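# Stack three bowed boards arch-up on the marked rectangle

## Task

Pile all three curved boards on the rectangle drawn on the mat, each one centred over the board beneath it and each lying with its concave side facing down like an arch; when done, no other object on the table may be in contact with the pile, and the pile must stay put without the robot holding it.

## Robot and tools

Robot: two arms, left_arm and right_arm, each a six-joint arm with a two-finger parallel gripper. Shared scene frame: origin at table-top height, midway between the arms and a little behind the near table edge; +x points out over the table, +z up, and left_arm sits on the +y side (base near y=+0.329, right_arm base near y=-0.343). The names left and right do not match image sides. Each gripper's fingers point along its own +z axis and close along its own y axis; the reported end_effector_position is the point between the finger pads, about 1 cm short of the tips.

execute_actions(actions): a list of actions. Each action is a table of up to 15 rows; each row lasts one 1/30 s step, and a short table repeats its last row to fill 15 steps. Every row is a single list of 14 numbers covering both arms, each in [-1, 1]: left dx, dy, dz, rx, ry, rz, opening, then right dx, dy, dz, rx, ry, rz, opening. The first six per arm are an offset, not a pose: a target displacement in that gripper's own axes, measured from the gripper's pose at the start of the action (for a call's first action, the last pose a result reported). Every row refers back to that same start, not to the previous row. Scale: 1.0 = 0.6 m for dx, dy, dz and 180 degrees for the rotation; rx, ry, rz form one rotation vector. Opening is absolute: +1 fully open (0.093 m), -1 closed. An empty list just returns the current state and images. Per step the controller clips the command to within 70 mm and 16 degrees of the measured pose, so large offsets need several actions; position takes priority over orientation when both cannot be met. Joint friction can leave the hand up to about 31 mm off, and very small commands may not move it.

move(target, speed, blocking): target is one 14-number row laid out as above, an offset in each gripper's own axes from the pose in the latest result that showed one; the gripper travels in a straight line toward it and both arms finish together, over 0.5 to 10 s (cut off at 10 s). speed is the top path speed in m/s, 0.002 to 0.5, default 0.25; rotation is capped at twice that in rad/s. The opening is applied at the start. Paths ignore obstacles and the other arm; grippers can lag, drift or overshoot speed, especially with the arm nearly straight. Faster moves and targets set deeper past a contact hit and press harder. blocking=false returns after 0.5 s while motion continues; then only wait or stop are accepted until a result shows the end. The result adds a move: line giving the ending (done, off_target, moving, held, fault) and any limits (paced = pose clipped; held = a check blocked steps, after which the arm can surge fast), plus each gripper's distance from its target.

wait(seconds): 0 to 10; lets the scene run with arms holding their last command; returns early when a running move ends. stop(): brakes a running move (needs stopping distance; fingers keep moving). zoom_image(camera, region): closer look at [x0, y0, x1, y1] pixels of cam_high, cam_low, cam_left_wrist or cam_right_wrist (images 672x504, region at most 504x504). show_instructions(): shows the reference images. read_manual(section): licence texts only. finished_scene(scene): ends the given scene irreversibly once the robot has held its final command; only call it when the pile is stable on its own.

Results: the state line lists each gripper's position (m) and quat_wxyz in the scene frame (may be slightly off at long reach); Hand target lines show where each arm is being driven; pose unreachable means a clearance check altered or blocked a command. grip_measured is the finger motor on the opening scale: pads meet near -0.94, and each mm of object width adds about 0.0208 (each gripper has a fixed bias up to 0.02). It keeps heading to the commanded value after the pads touch, so it barely reveals contact; sending a value further below the object's width reading squeezes harder, up to about 50-62 N per pad. Keep sending the same closing value to keep a grip. The Joint positions list ends with the finger gap in metres. Joint torque readings include offsets and noise. MOTOR HOT appears from 75 °C; at 90 °C an arm is stopped for 10 s, and at 100 °C it goes limp and drops; FAULT lines report stops. Joint ranges (rad): waist -2.618 to 3.054, shoulder 0 to 3.142, elbow 0 to 3.142, wrist pitch and yaw ±1.571, wrist roll ±2.094.

Order of work: inspect the scene and reference images, grasp one board at a time, carry it over the rectangle, orient it concave side down, lower it gently centred on the one below, open and withdraw. Objects may be briefly tugged or nudged by the scene.

Avoid: knocking or placing anything off the table, dropping or slamming boards, hard pushes, letting the arms collide with each other or press hard, and contact with the bar and plate behind the bases (up to about 3 cm above the table, no warning). To hold an arm still, send the offset back to its wanted pose in a reply's first call and zeros afterwards, always with its proper opening. The simulation keeps running while you think, with the last command held.

Each tool is called as name(argument=value, ...) on one line, values as JSON.

Reference images:

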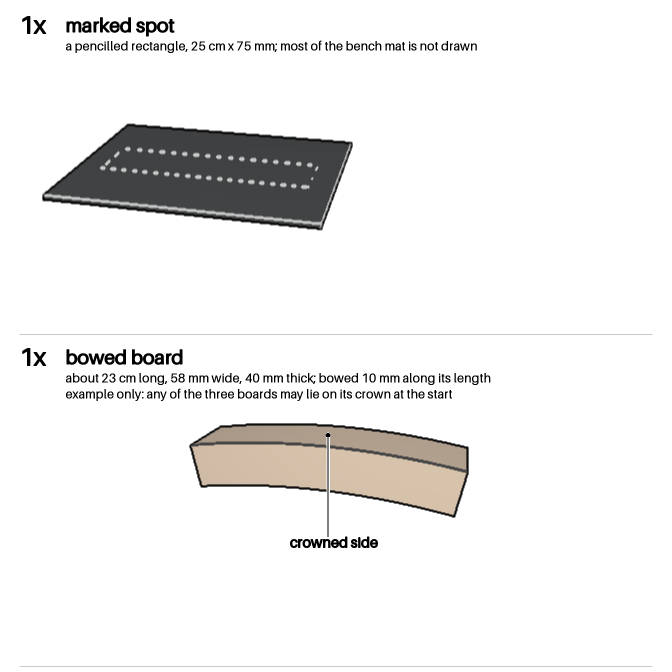

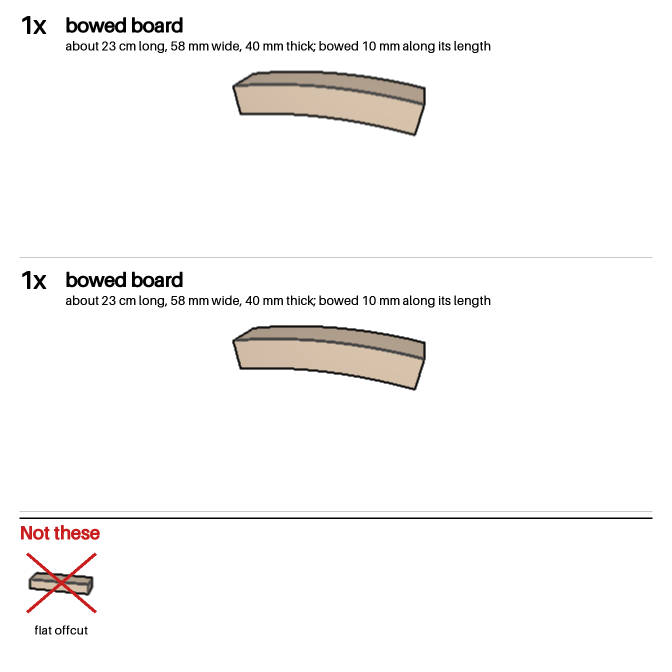

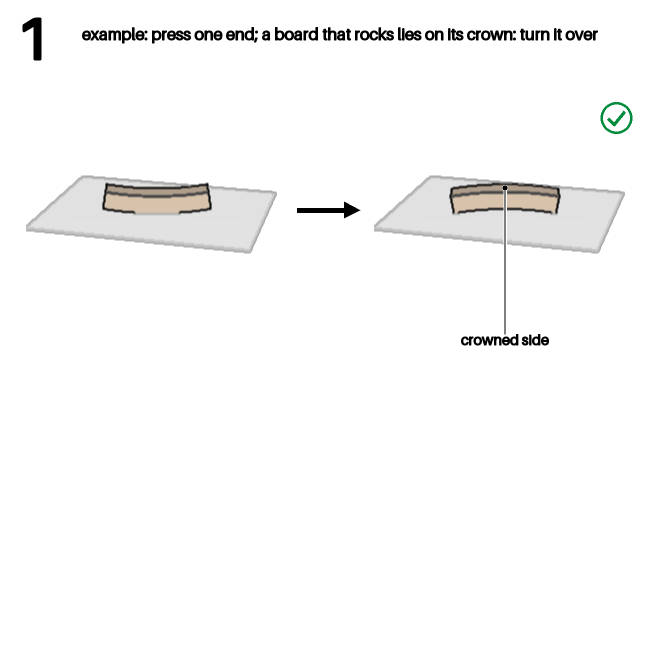

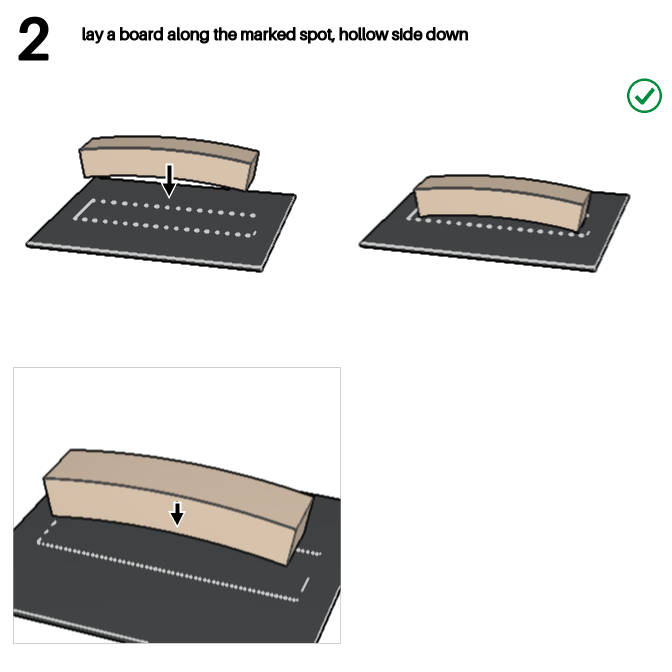

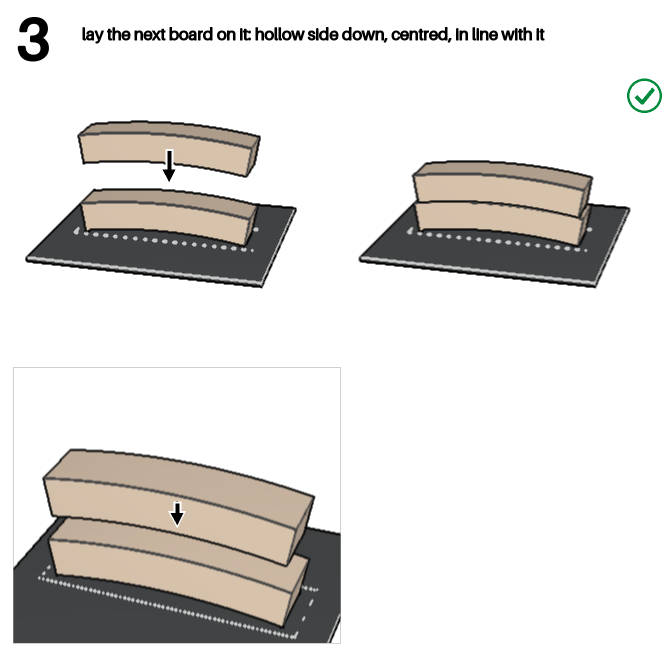

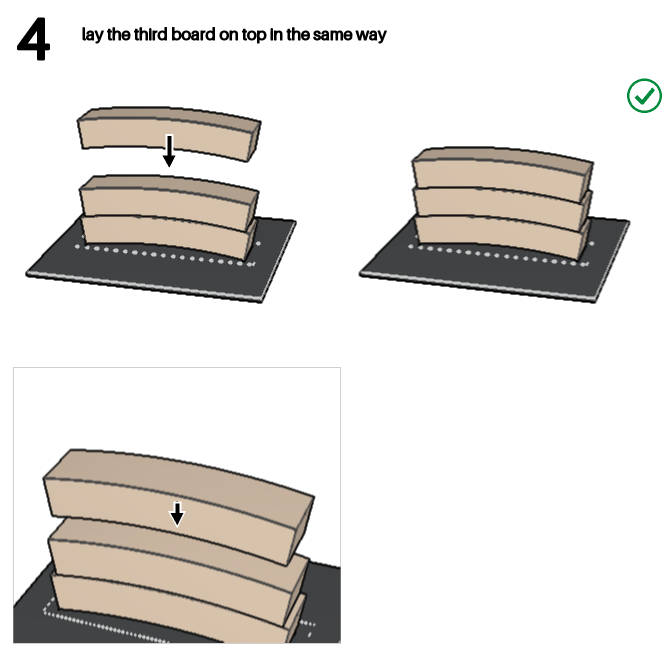

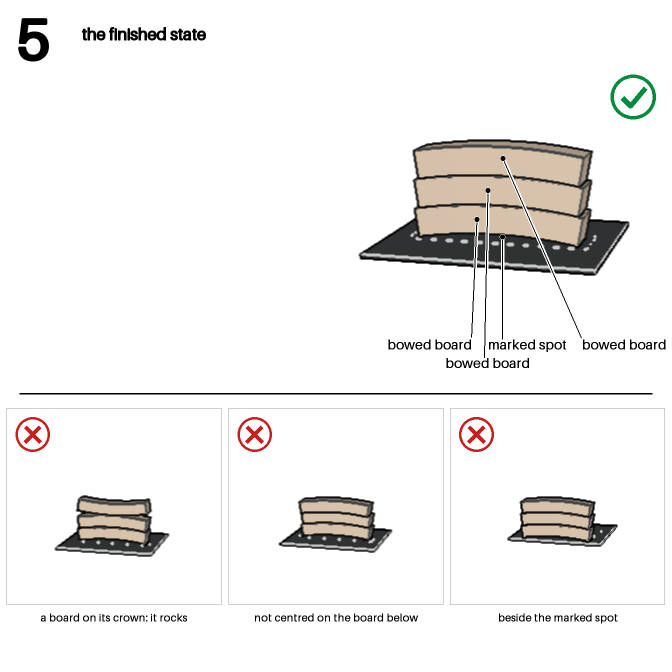

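## Session

execute_actions(actions=[])

Scene clock: 0.00 s.
left_arm: end_effector_position=(+0.2188, +0.1024, +0.1649) grip_measured=-0.938 end_effector_quat_wxyz=(+0.320, +0.229, +0.817, -0.423) | right_arm: end_effector_position=(+0.2341, -0.6916, +0.3449) grip_measured=+0.577 end_effector_quat_wxyz=(+0.327, +0.640, +0.541, -0.436)
Joint positions: left_arm=[-0.544  1.005  0.446 -0.006  0.646 -0.298  0.   ] | right_arm=[-0.642  1.679  1.743 -0.911  1.006  0.709  0.073]
Joint velocities: left_arm=[ 0.002  0.002 -0.032  0.066 -0.051 -0.066 -0.   ] | right_arm=[ 0.007 -0.007 -0.007 -0.022 -0.066  0.022  0.001]
Joint torques (N m, as the arm reports them, + toward a larger angle): no reading
Motor temperatures (°C, as the motors report them): left_arm=[28 28 28 29 28 27] | right_arm=[28 27 26 29 27 28]
Hand target (left_arm): +0.219, +0.102, +0.165; +0.320, +0.229, +0.817, -0.423
Hand target (right_arm): +0.234, -0.692, +0.345; +0.327, +0.640, +0.541, -0.436

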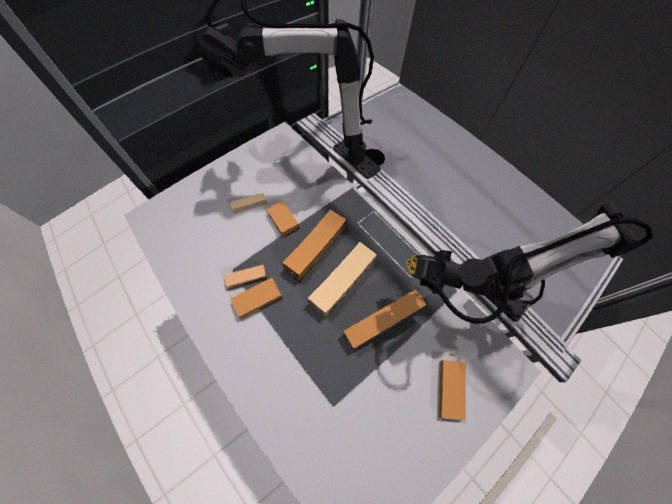

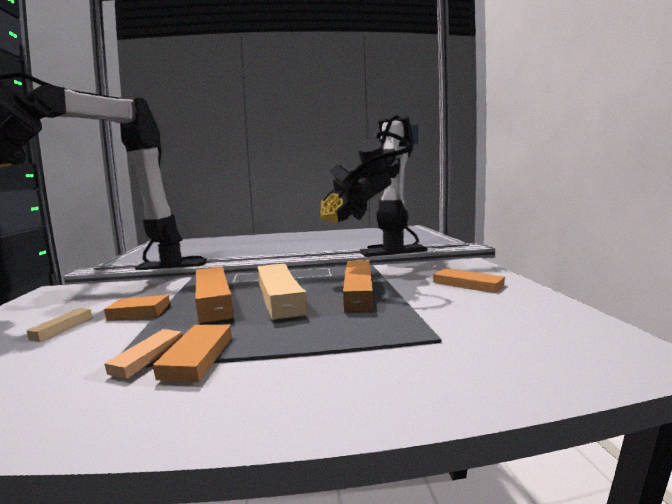

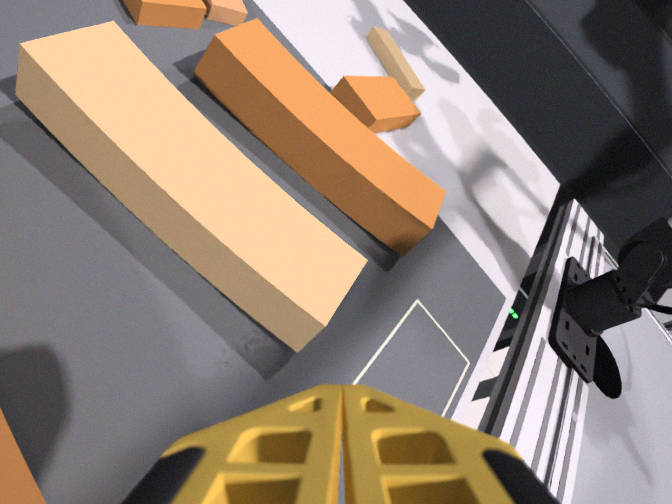

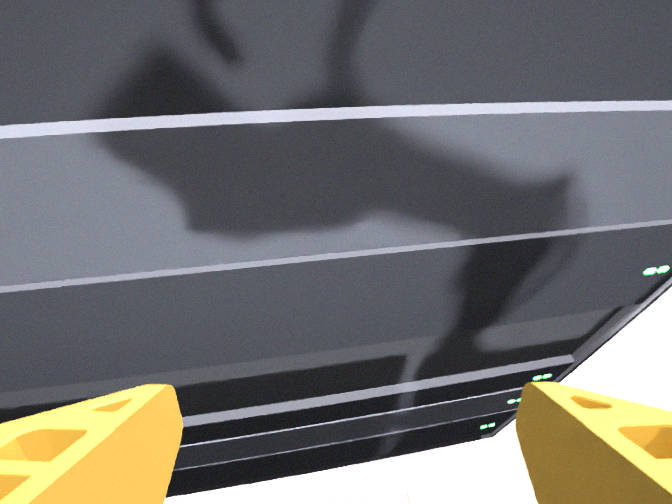

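zoom_image(camera="cam_high", region=[200, 170, 500, 430])

zoom_image(camera="cam_low", region=[100, 220, 460, 400])

Region (200, 170, 500, 430) of cam_high's 672x504 image, scaled by 1.680, with more detail than that image has; it fills the top 437 rows of this view, and the rest is white.

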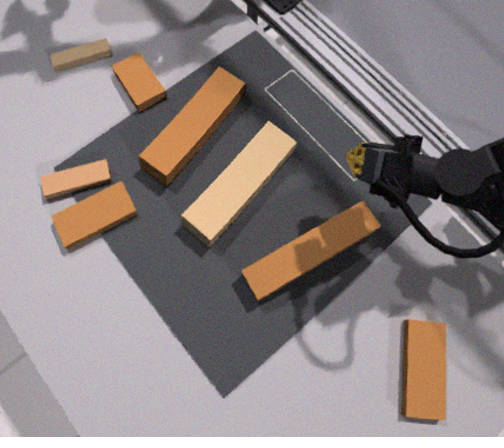

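Region (100, 220, 460, 400) of cam_low's 672x504 image, scaled by 1.400, with more detail than that image has.

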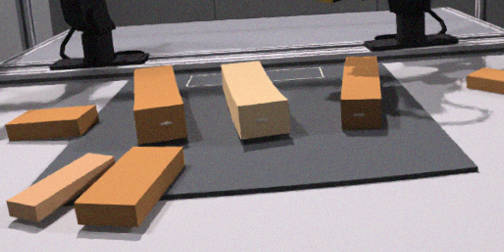

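move(target=[-0.0683,0.1672,0.0372,-0.2635,0.2415,-0.1019,1,0.643,-0.0085,-0.646,-0.3672,0.216,-0.5442,1])

Scene clock: 36.73 s.
left_arm: end_effector_position=(+0.3190, +0.1364, +0.1286) grip_measured=+1.000 end_effector_quat_wxyz=(-0.001, +0.094, +0.996, -0.005) | right_arm: end_effector_position=(+0.3156, -0.1893, +0.1564) grip_measured=+0.983 end_effector_quat_wxyz=(+0.002, -0.099, +0.995, +0.009)
Joint positions: left_arm=[-0.603  1.942  1.667 -1.292  0.026 -0.343  0.093] | right_arm=[ 0.42   1.892  1.715 -1.384 -0.01   0.243  0.092]
Joint velocities: left_arm=[ 0.007  0.002  0.002  0.022  0.037 -0.022  0.   ] | right_arm=[-0.002  0.002 -0.002 -0.051 -0.051 -0.051 -0.   ]
Joint torques (N m, as the arm reports them, + toward a larger angle): left_arm=[-0.93 -8.14  7.68  0.19 -0.18 -0.09] | right_arm=[ 0.31 -8.68  7.73  0.3  -0.16 -0.05]
Motor temperatures (°C, as the motors report them): left_arm=[28 29 33 33 28 27] | right_arm=[28 33 30 32 27 28]
Hand target (left_arm): +0.319, +0.134, +0.132; -0.001, +0.096, +0.995, +0.000
Hand target (right_arm): +0.317, -0.184, +0.153; -0.005, -0.106, +0.994, +0.014
Off the commanded pose (left_arm): 0.003 m, 1 deg.
Off the commanded pose (right_arm): 0.009 m, 2 deg.
move: done
camera_calibration (this result's frames):
cam_left_wrist: T_world_to_cam=[[-0.195564, -0.980676, 0.005483, 0.195683], [-0.880893, 0.178118, 0.438522, 0.236352], [-0.431025, 0.0809294, -0.898703, 0.323938], [0, 0, 0, 1]] pos_world=[0.386095, 0.123587, 0.186406]
cam_right_wrist: T_world_to_cam=[[0.180034, -0.983276, -0.0275023, -0.241321], [-0.885126, -0.174133, 0.431543, 0.212658], [-0.429115, -0.0533493, -0.901673, 0.345425], [0, 0, 0, 1]] pos_world=[0.379903, -0.181826, 0.213053]

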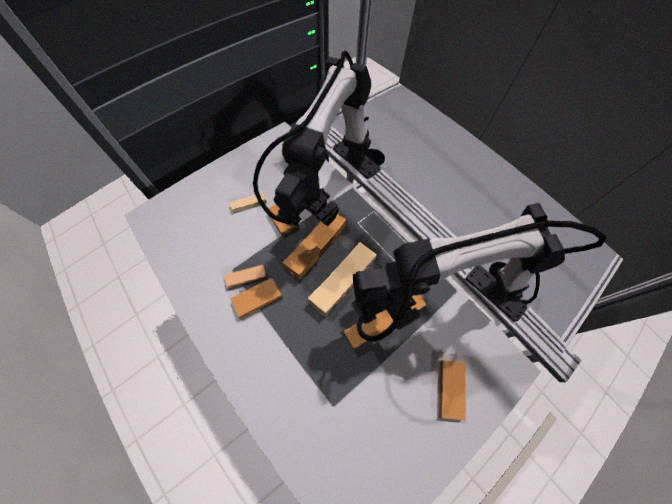

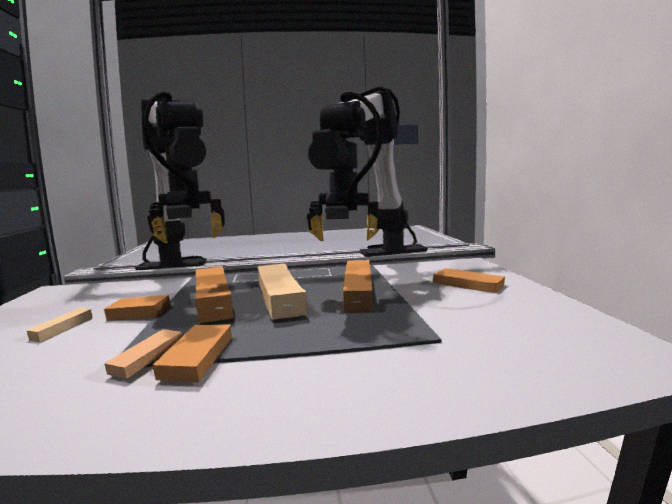

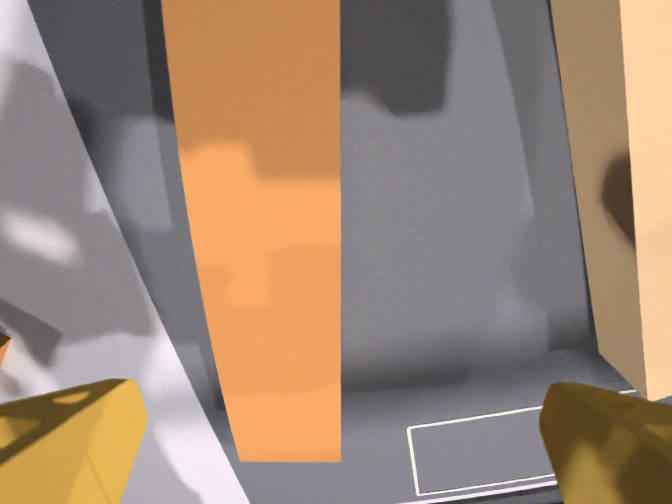

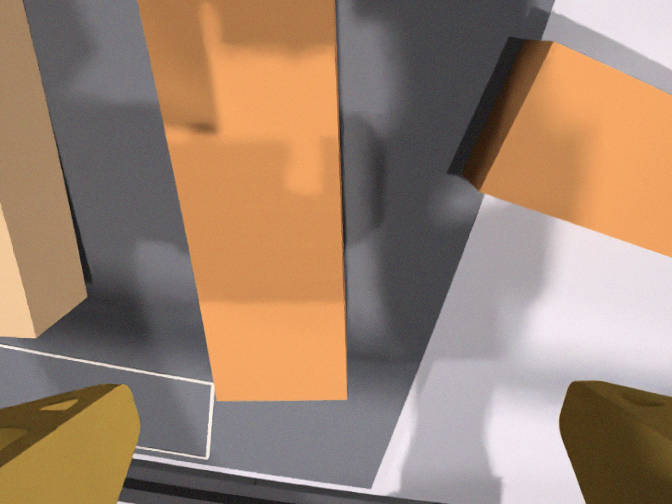

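move(target=[0.025,0.045,0.08,0,0,0,1,-0.023,0.056,0.127,0,0,0,1], speed=0.15)

Scene clock: 45.37 s.
left_arm: end_effector_position=(+0.3051, +0.1624, +0.0766) grip_measured=+1.000 end_effector_quat_wxyz=(-0.015, +0.097, +0.995, +0.001) | right_arm: end_effector_position=(+0.3250, -0.1536, +0.0914) grip_measured=+0.983 end_effector_quat_wxyz=(+0.011, -0.099, +0.995, +0.015)
Joint positions: left_arm=[-0.561  1.906  1.407 -1.1    0.026 -0.295  0.093] | right_arm=[ 0.492  1.982  1.58  -1.136 -0.012  0.315  0.092]
Joint velocities: left_arm=[-0.017  0.012 -0.027  0.081  0.022 -0.007  0.   ] | right_arm=[-0.002 -0.002  0.012  0.037  0.007 -0.007  0.   ]
Joint torques (N m, as the arm reports them, + toward a larger angle): left_arm=[  0.99 -10.23   4.51   0.42  -0.03  -0.07] | right_arm=[  0.33 -10.11   5.37   0.46  -0.05   0.08]
Motor temperatures (°C, as the motors report them): left_arm=[28 32 33 32 28 27] | right_arm=[28 33 31 31 27 28]
Hand target (left_arm): +0.308, +0.165, +0.080; -0.002, +0.094, +0.996, -0.005
Hand target (right_arm): +0.321, -0.153, +0.081; +0.002, -0.099, +0.995, +0.010
Off the commanded pose (left_arm): 0.006 m, 2 deg.
Off the commanded pose (right_arm): 0.011 m, 1 deg.
move: off_target (right_arm)
camera_calibration (this result's frames):
cam_left_wrist: T_world_to_cam=[[-0.201782, -0.979423, -0.00374274, 0.22108], [-0.867544, 0.176956, 0.464816, 0.236417], [-0.454589, 0.0970386, -0.885399, 0.272668], [0, 0, 0, 1]] pos_world=[0.373664, 0.148236, 0.132357]
cam_right_wrist: T_world_to_cam=[[0.180529, -0.982888, -0.0366107, -0.208962], [-0.89255, -0.179347, 0.413749, 0.258419], [-0.413236, -0.0420167, -0.909654, 0.290097], [0, 0, 0, 1]] pos_world=[0.388255, -0.146851, 0.149317]

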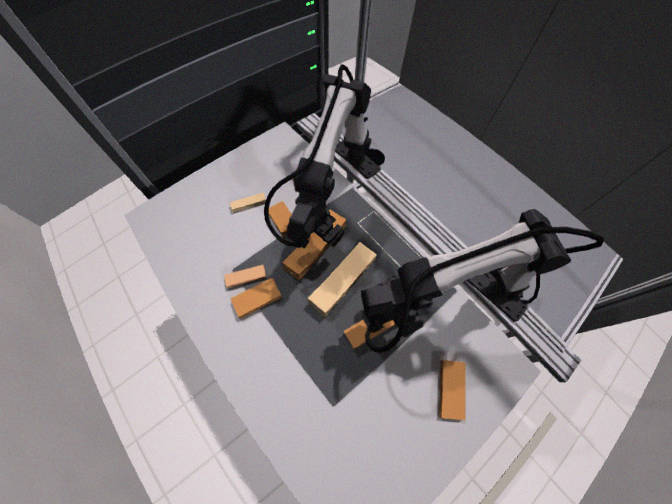

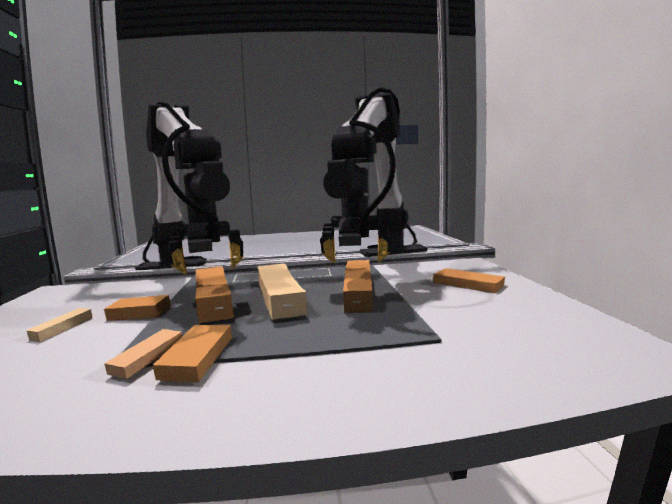

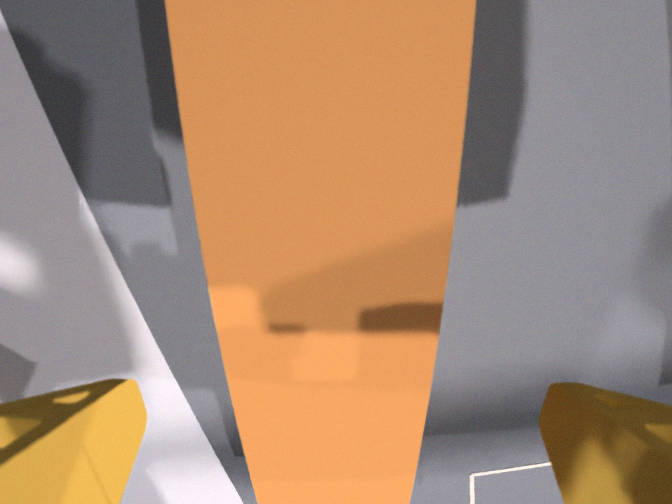

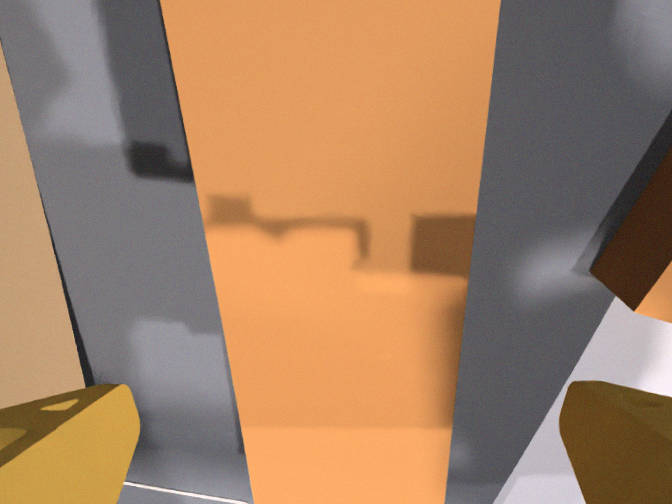

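move(target=[0,0,0.08,0,0,0,1,0,0,0.108,0,0,0,1], speed=0.1)

move(target=[0,0,0,0,0,0,0.0,0,0,0,0,0,0,0.0])

Scene clock: 49.20 s.
left_arm: end_effector_position=(+0.3047, +0.1633, +0.0349) grip_measured=+1.000 end_effector_quat_wxyz=(-0.015, +0.097, +0.995, +0.001) | right_arm: end_effector_position=(+0.3302, -0.1503, +0.0385) grip_measured=+0.983 end_effector_quat_wxyz=(+0.023, -0.098, +0.995, +0.020)
Joint positions: left_arm=[-0.561  1.956  1.301 -0.944  0.026 -0.294  0.093] | right_arm=[ 0.492  2.035  1.438 -0.917 -0.012  0.316  0.092]
Joint velocities: left_arm=[ 0.012  0.007 -0.012 -0.066 -0.007 -0.007  0.   ] | right_arm=[ 0.007 -0.007 -0.007  0.051 -0.022  0.051 -0.   ]
Joint torques (N m, as the arm reports them, + toward a larger angle): left_arm=[-0.25 -8.05  4.53  0.45 -0.08 -0.12] | right_arm=[ -0.13 -10.14   5.26   0.57  -0.02   0.02]
Motor temperatures (°C, as the motors report them): left_arm=[28 33 33 31 28 27] | right_arm=[28 34 30 31 27 28]
Hand target (left_arm): +0.303, +0.163, +0.029; -0.015, +0.097, +0.995, +0.001
Hand target (right_arm): +0.326, -0.152, +0.027; +0.011, -0.099, +0.995, +0.014
Off the commanded pose (left_arm): 0.006 m, 0 deg.
Off the commanded pose (right_arm): 0.013 m, 1 deg.
move: off_target (right_arm)
camera_calibration (this result's frames):
cam_left_wrist: T_world_to_cam=[[-0.202156, -0.979346, -0.00373097, 0.221882], [-0.867475, 0.177293, 0.464816, 0.255228], [-0.454554, 0.0972017, -0.8854, 0.235429], [0, 0, 0, 1]] pos_world=[0.373274, 0.149165, 0.0906421]
cam_right_wrist: T_world_to_cam=[[0.180522, -0.982555, -0.0446995, -0.208256], [-0.901408, -0.183455, 0.392184, 0.288708], [-0.393543, -0.0305055, -0.9188, 0.239831], [0, 0, 0, 1]] pos_world=[0.392222, -0.144342, 0.0978211]

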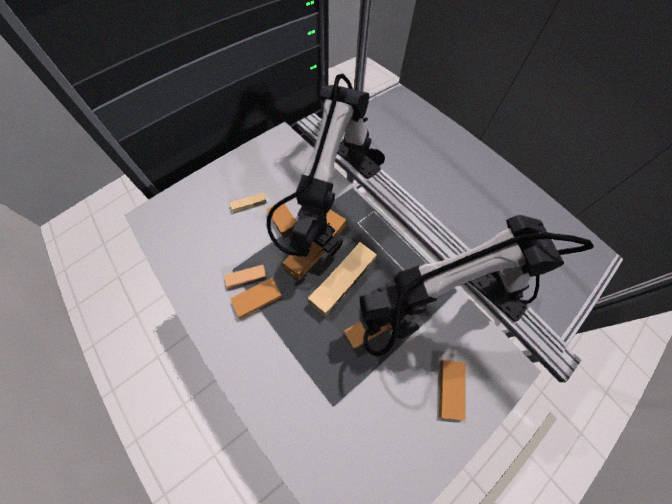

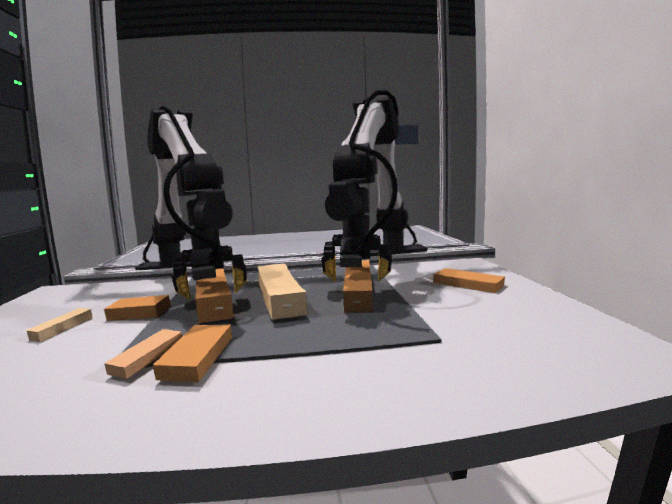

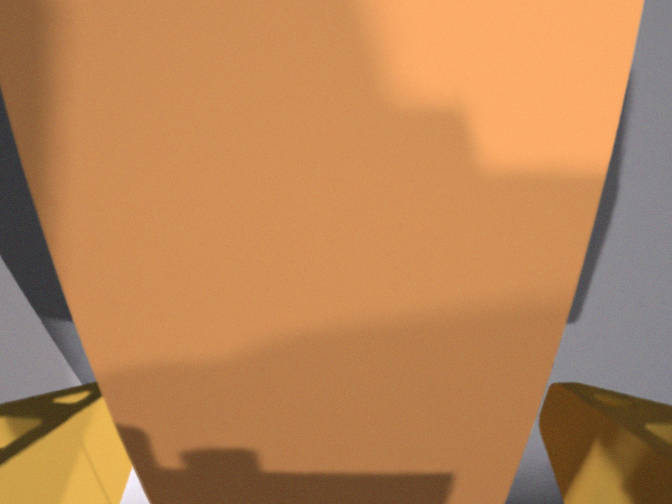

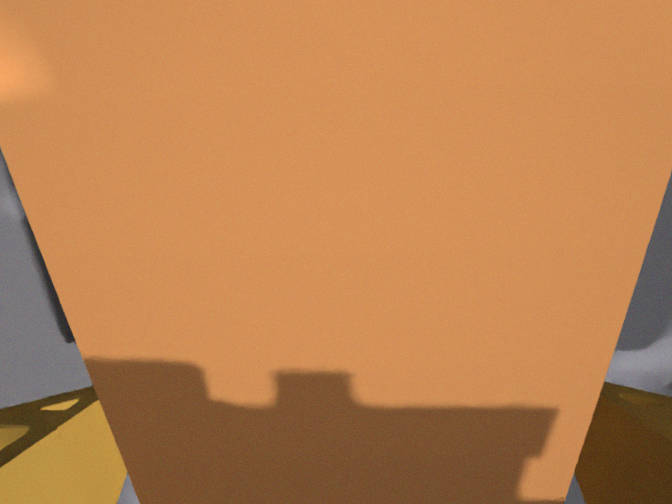

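Scene clock: 49.70 s.
left_arm: end_effector_position=(+0.3049, +0.1641, +0.0349) grip_measured=+0.023 end_effector_quat_wxyz=(-0.015, +0.097, +0.995, +0.003) | right_arm: end_effector_position=(+0.3302, -0.1503, +0.0385) grip_measured=+0.174 end_effector_quat_wxyz=(+0.023, -0.099, +0.995, +0.020)
Joint positions: left_arm=[-0.561  1.956  1.301 -0.945  0.021 -0.295  0.046] | right_arm=[ 0.492  2.035  1.438 -0.917 -0.012  0.316  0.054]
Joint velocities: left_arm=[ 0.002 -0.012 -0.007  0.037  0.022  0.037  0.   ] | right_arm=[ 0.012  0.002  0.002 -0.007  0.007 -0.022  0.001]
Joint torques (N m, as the arm reports them, + toward a larger angle): left_arm=[ 0.19 -8.53  5.54  0.25 -0.03 -0.11] | right_arm=[ -0.14 -11.55   6.53   0.46  -0.02   0.02]
Motor temperatures (°C, as the motors report them): left_arm=[28 33 33 31 28 27] | right_arm=[28 34 30 31 27 28]
Hand target (left_arm): +0.305, +0.163, +0.035; -0.015, +0.097, +0.995, +0.001
Hand target (right_arm): +0.330, -0.150, +0.038; +0.023, -0.099, +0.995, +0.020
Off the commanded pose (left_arm): 0.001 m, 0 deg.
Off the commanded pose (right_arm): 0.000 m, 0 deg.
move: done
camera_calibration (this result's frames):
cam_left_wrist: T_world_to_cam=[[-0.201521, -0.979449, -0.00835979, 0.222658], [-0.868276, 0.174684, 0.464308, 0.255955], [-0.453306, 0.100826, -0.885634, 0.234477], [0, 0, 0, 1]] pos_world=[0.373399, 0.14973, 0.0906803]
cam_right_wrist: T_world_to_cam=[[0.180897, -0.982487, -0.0446809, -0.20837], [-0.901344, -0.183792, 0.392172, 0.288637], [-0.393516, -0.0306699, -0.918806, 0.239798], [0, 0, 0, 1]] pos_world=[0.392219, -0.144317, 0.0978221]

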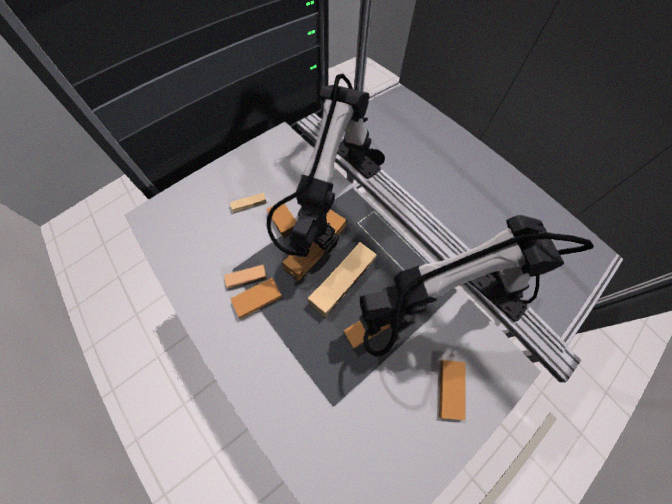

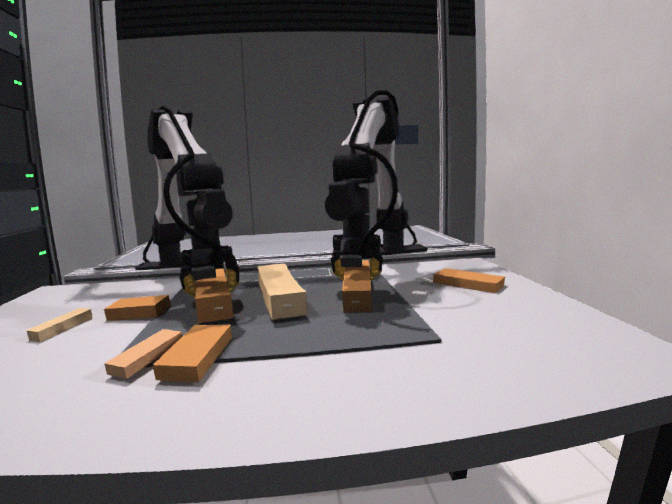

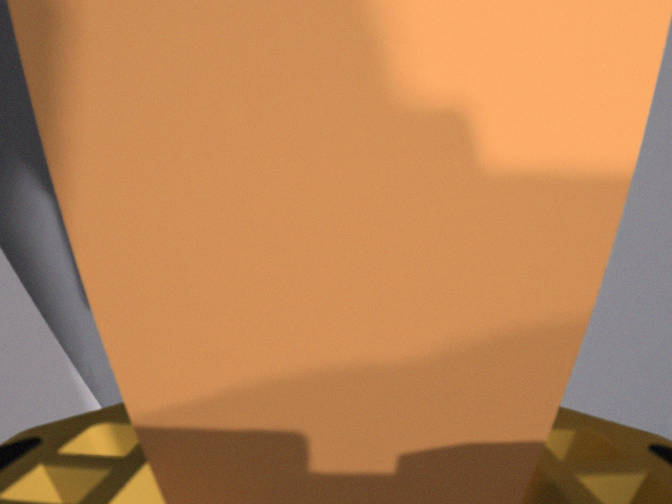

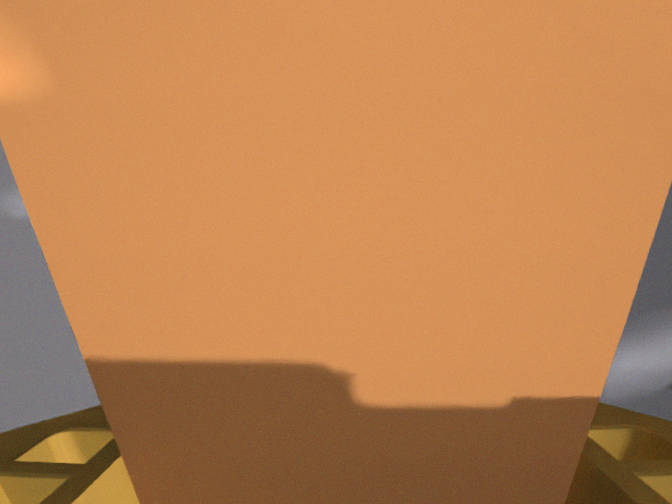

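move(target=[0,0,-0.18,0,0,0,-0.15,0,0,-0.18,0,0,0,0.0], speed=0.12)

move(target=[0,0,0,0,0,0.439,-0.15,0,0,0,0,0,-0.437,0.0])

zoom_image(camera="cam_low", region=[100, 130, 500, 330])

Scene clock: 56.03 s.
left_arm: end_effector_position=(+0.3027, +0.1637, +0.1222) grip_measured=+0.023 end_effector_quat_wxyz=(-0.038, +0.098, +0.994, +0.013) | right_arm: end_effector_position=(+0.3226, -0.1551, +0.1267) grip_measured=+0.174 end_effector_quat_wxyz=(+0.001, -0.099, +0.995, +0.010)
Joint positions: left_arm=[-0.561  1.914  1.599 -1.335  0.021 -0.292  0.046] | right_arm=[ 0.492  1.98   1.717 -1.299 -0.012  0.316  0.054]
Joint velocities: left_arm=[-0.017 -0.002 -0.017 -0.095 -0.022  0.022  0.001] | right_arm=[-0.032  0.017  0.002 -0.022 -0.007 -0.007 -0.001]
Joint torques (N m, as the arm reports them, + toward a larger angle): left_arm=[  0.66 -11.18   8.51  -0.01  -0.1   -0.03] | right_arm=[ -0.21 -13.93   8.78   0.23  -0.06   0.  ]
Motor temperatures (°C, as the motors report them): left_arm=[28 35 34 31 28 27] | right_arm=[28 36 31 31 27 28]
Hand target (left_arm): +0.308, +0.163, +0.142; -0.015, +0.097, +0.995, +0.003
Hand target (right_arm): +0.326, -0.154, +0.146; +0.023, -0.099, +0.995, +0.020
Off the commanded pose (left_arm): 0.021 m, 3 deg.
Off the commanded pose (right_arm): 0.020 m, 3 deg.
move: off_target (left_arm, right_arm)
camera_calibration (this result's frames):
cam_left_wrist: T_world_to_cam=[[-0.204036, -0.978705, -0.0224854, 0.22492], [-0.846187, 0.164766, 0.506773, 0.203306], [-0.492277, 0.122427, -0.861786, 0.316226], [0, 0, 0, 1]] pos_world=[0.373597, 0.147918, 0.174546]
cam_right_wrist: T_world_to_cam=[[0.179622, -0.983303, -0.0291626, -0.209503], [-0.884143, -0.174364, 0.43346, 0.236971], [-0.431308, -0.052075, -0.900701, 0.324247], [0, 0, 0, 1]] pos_world=[0.386998, -0.1478, 0.183222]

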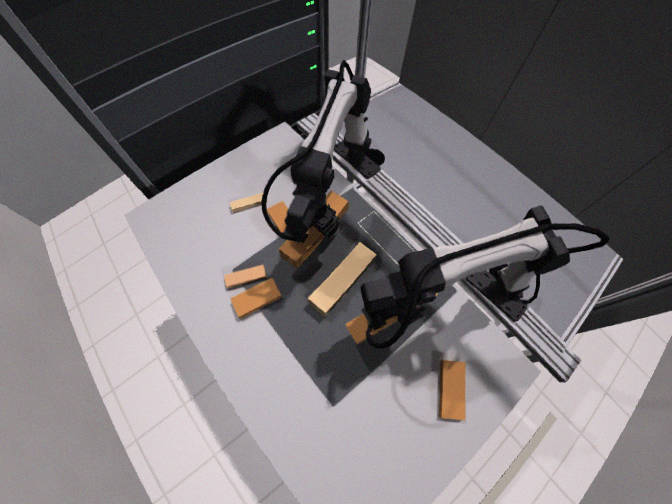

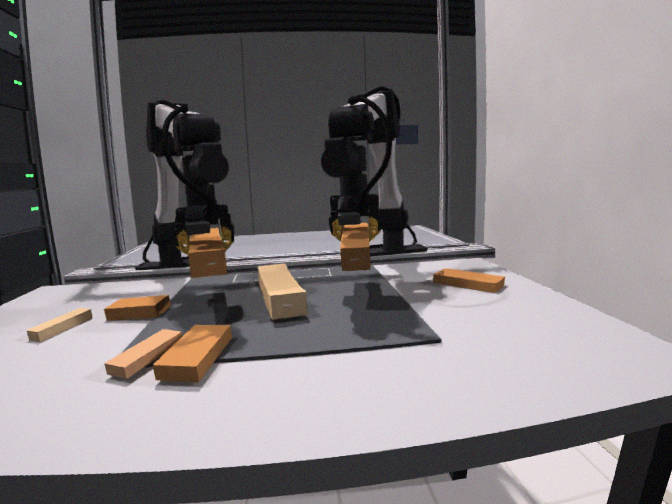

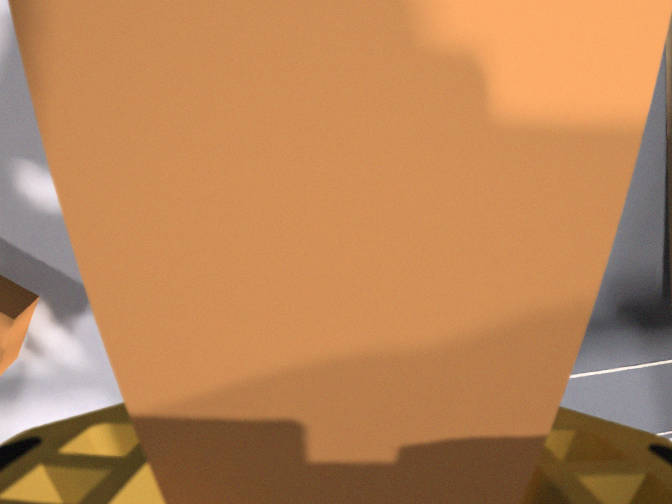

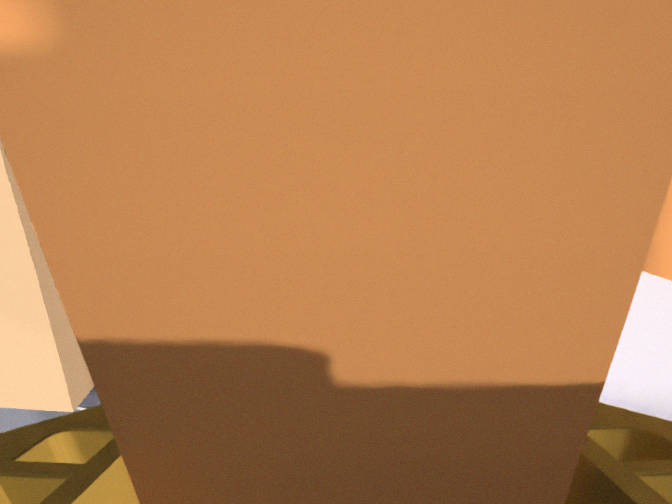

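Scene clock: 59.33 s.
left_arm: end_effector_position=(+0.3028, +0.1637, +0.1222) grip_measured=+0.025 end_effector_quat_wxyz=(-0.038, +0.705, +0.708, -0.014) | right_arm: end_effector_position=(+0.3225, -0.1552, +0.1267) grip_measured=+0.173 end_effector_quat_wxyz=(-0.007, +0.703, -0.711, -0.007)
Joint positions: left_arm=[-0.561  1.914  1.599 -1.335  0.021  1.078  0.046] | right_arm=[ 0.492  1.98   1.717 -1.299 -0.012 -1.047  0.053]
Joint velocities: left_arm=[-0.017 -0.002 -0.012 -0.007  0.051 -0.022 -0.   ] | right_arm=[-0.007 -0.012  0.002  0.007 -0.037 -0.022  0.   ]
Joint torques (N m, as the arm reports them, + toward a larger angle): left_arm=[ 0.08 -8.5   5.92  0.21  0.03 -0.03] | right_arm=[ -0.16 -11.3    6.74   0.31  -0.12  -0.07]
Motor temperatures (°C, as the motors report them): left_arm=[28 36 34 31 28 27] | right_arm=[28 36 31 30 27 28]
Hand target (left_arm): +0.303, +0.164, +0.122; -0.038, +0.708, +0.705, -0.014
Hand target (right_arm): +0.322, -0.155, +0.127; -0.007, +0.707, -0.707, -0.007
Off the commanded pose (left_arm): 0.000 m, 0 deg.
Off the commanded pose (right_arm): 0.000 m, 1 deg.
move: done
camera_calibration (this result's frames):
cam_left_wrist: T_world_to_cam=[[-0.997623, 0.00323288, 0.068837, 0.293323], [0.0350174, 0.884108, 0.46597, -0.176281], [-0.0593528, 0.467272, -0.882119, 0.131176], [0, 0, 0, 1]] pos_world=[0.306585, 0.0936083, 0.177662]
cam_right_wrist: T_world_to_cam=[[0.999572, -0.0273567, -0.0103284, -0.327974], [-0.0205133, -0.907734, 0.419045, -0.153594], [-0.0208391, -0.418654, -0.907907, 0.135865], [0, 0, 0, 1]] pos_world=[0.327514, -0.0915144, 0.184329]

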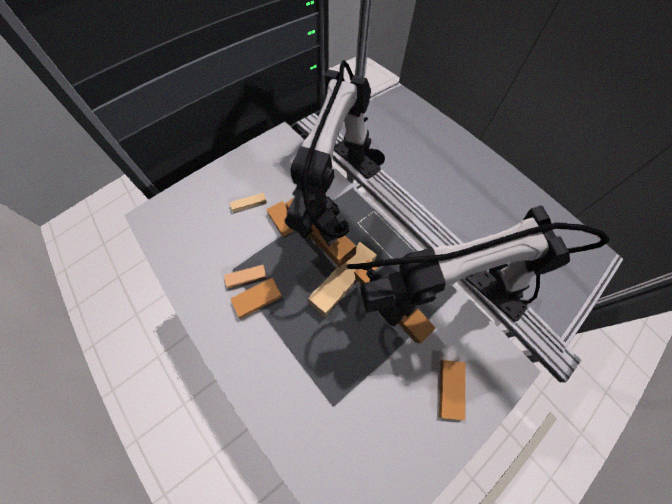

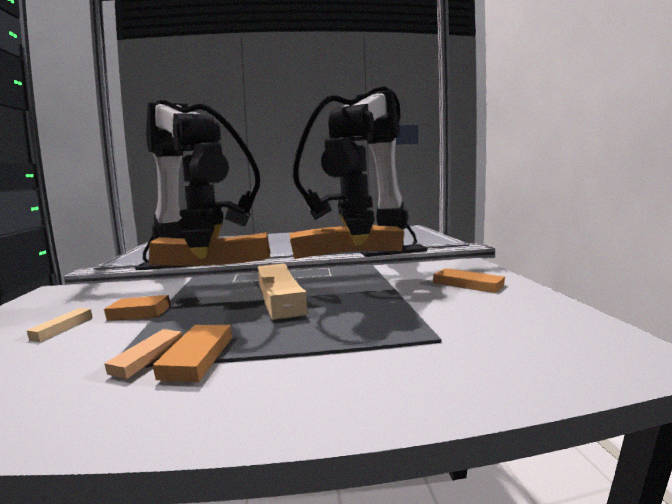

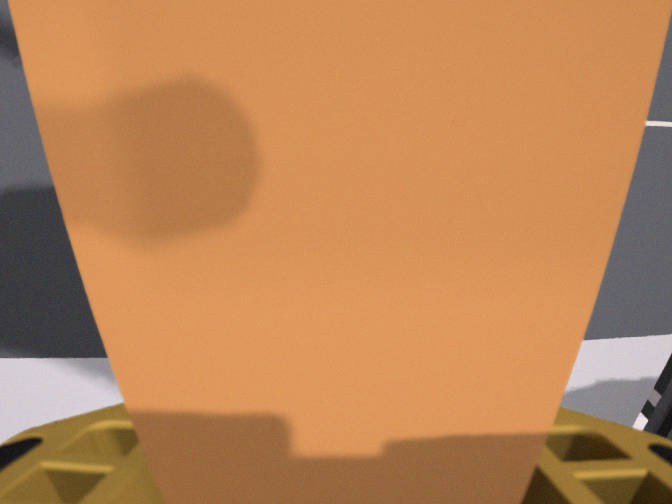

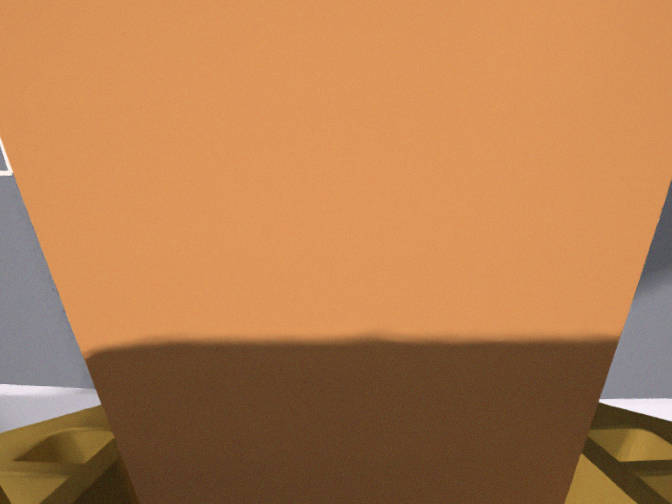

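Region (100, 130, 500, 330) of cam_low's 672x504 image, scaled by 1.260, with more detail than that image has.

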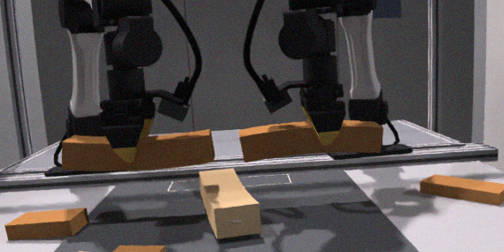

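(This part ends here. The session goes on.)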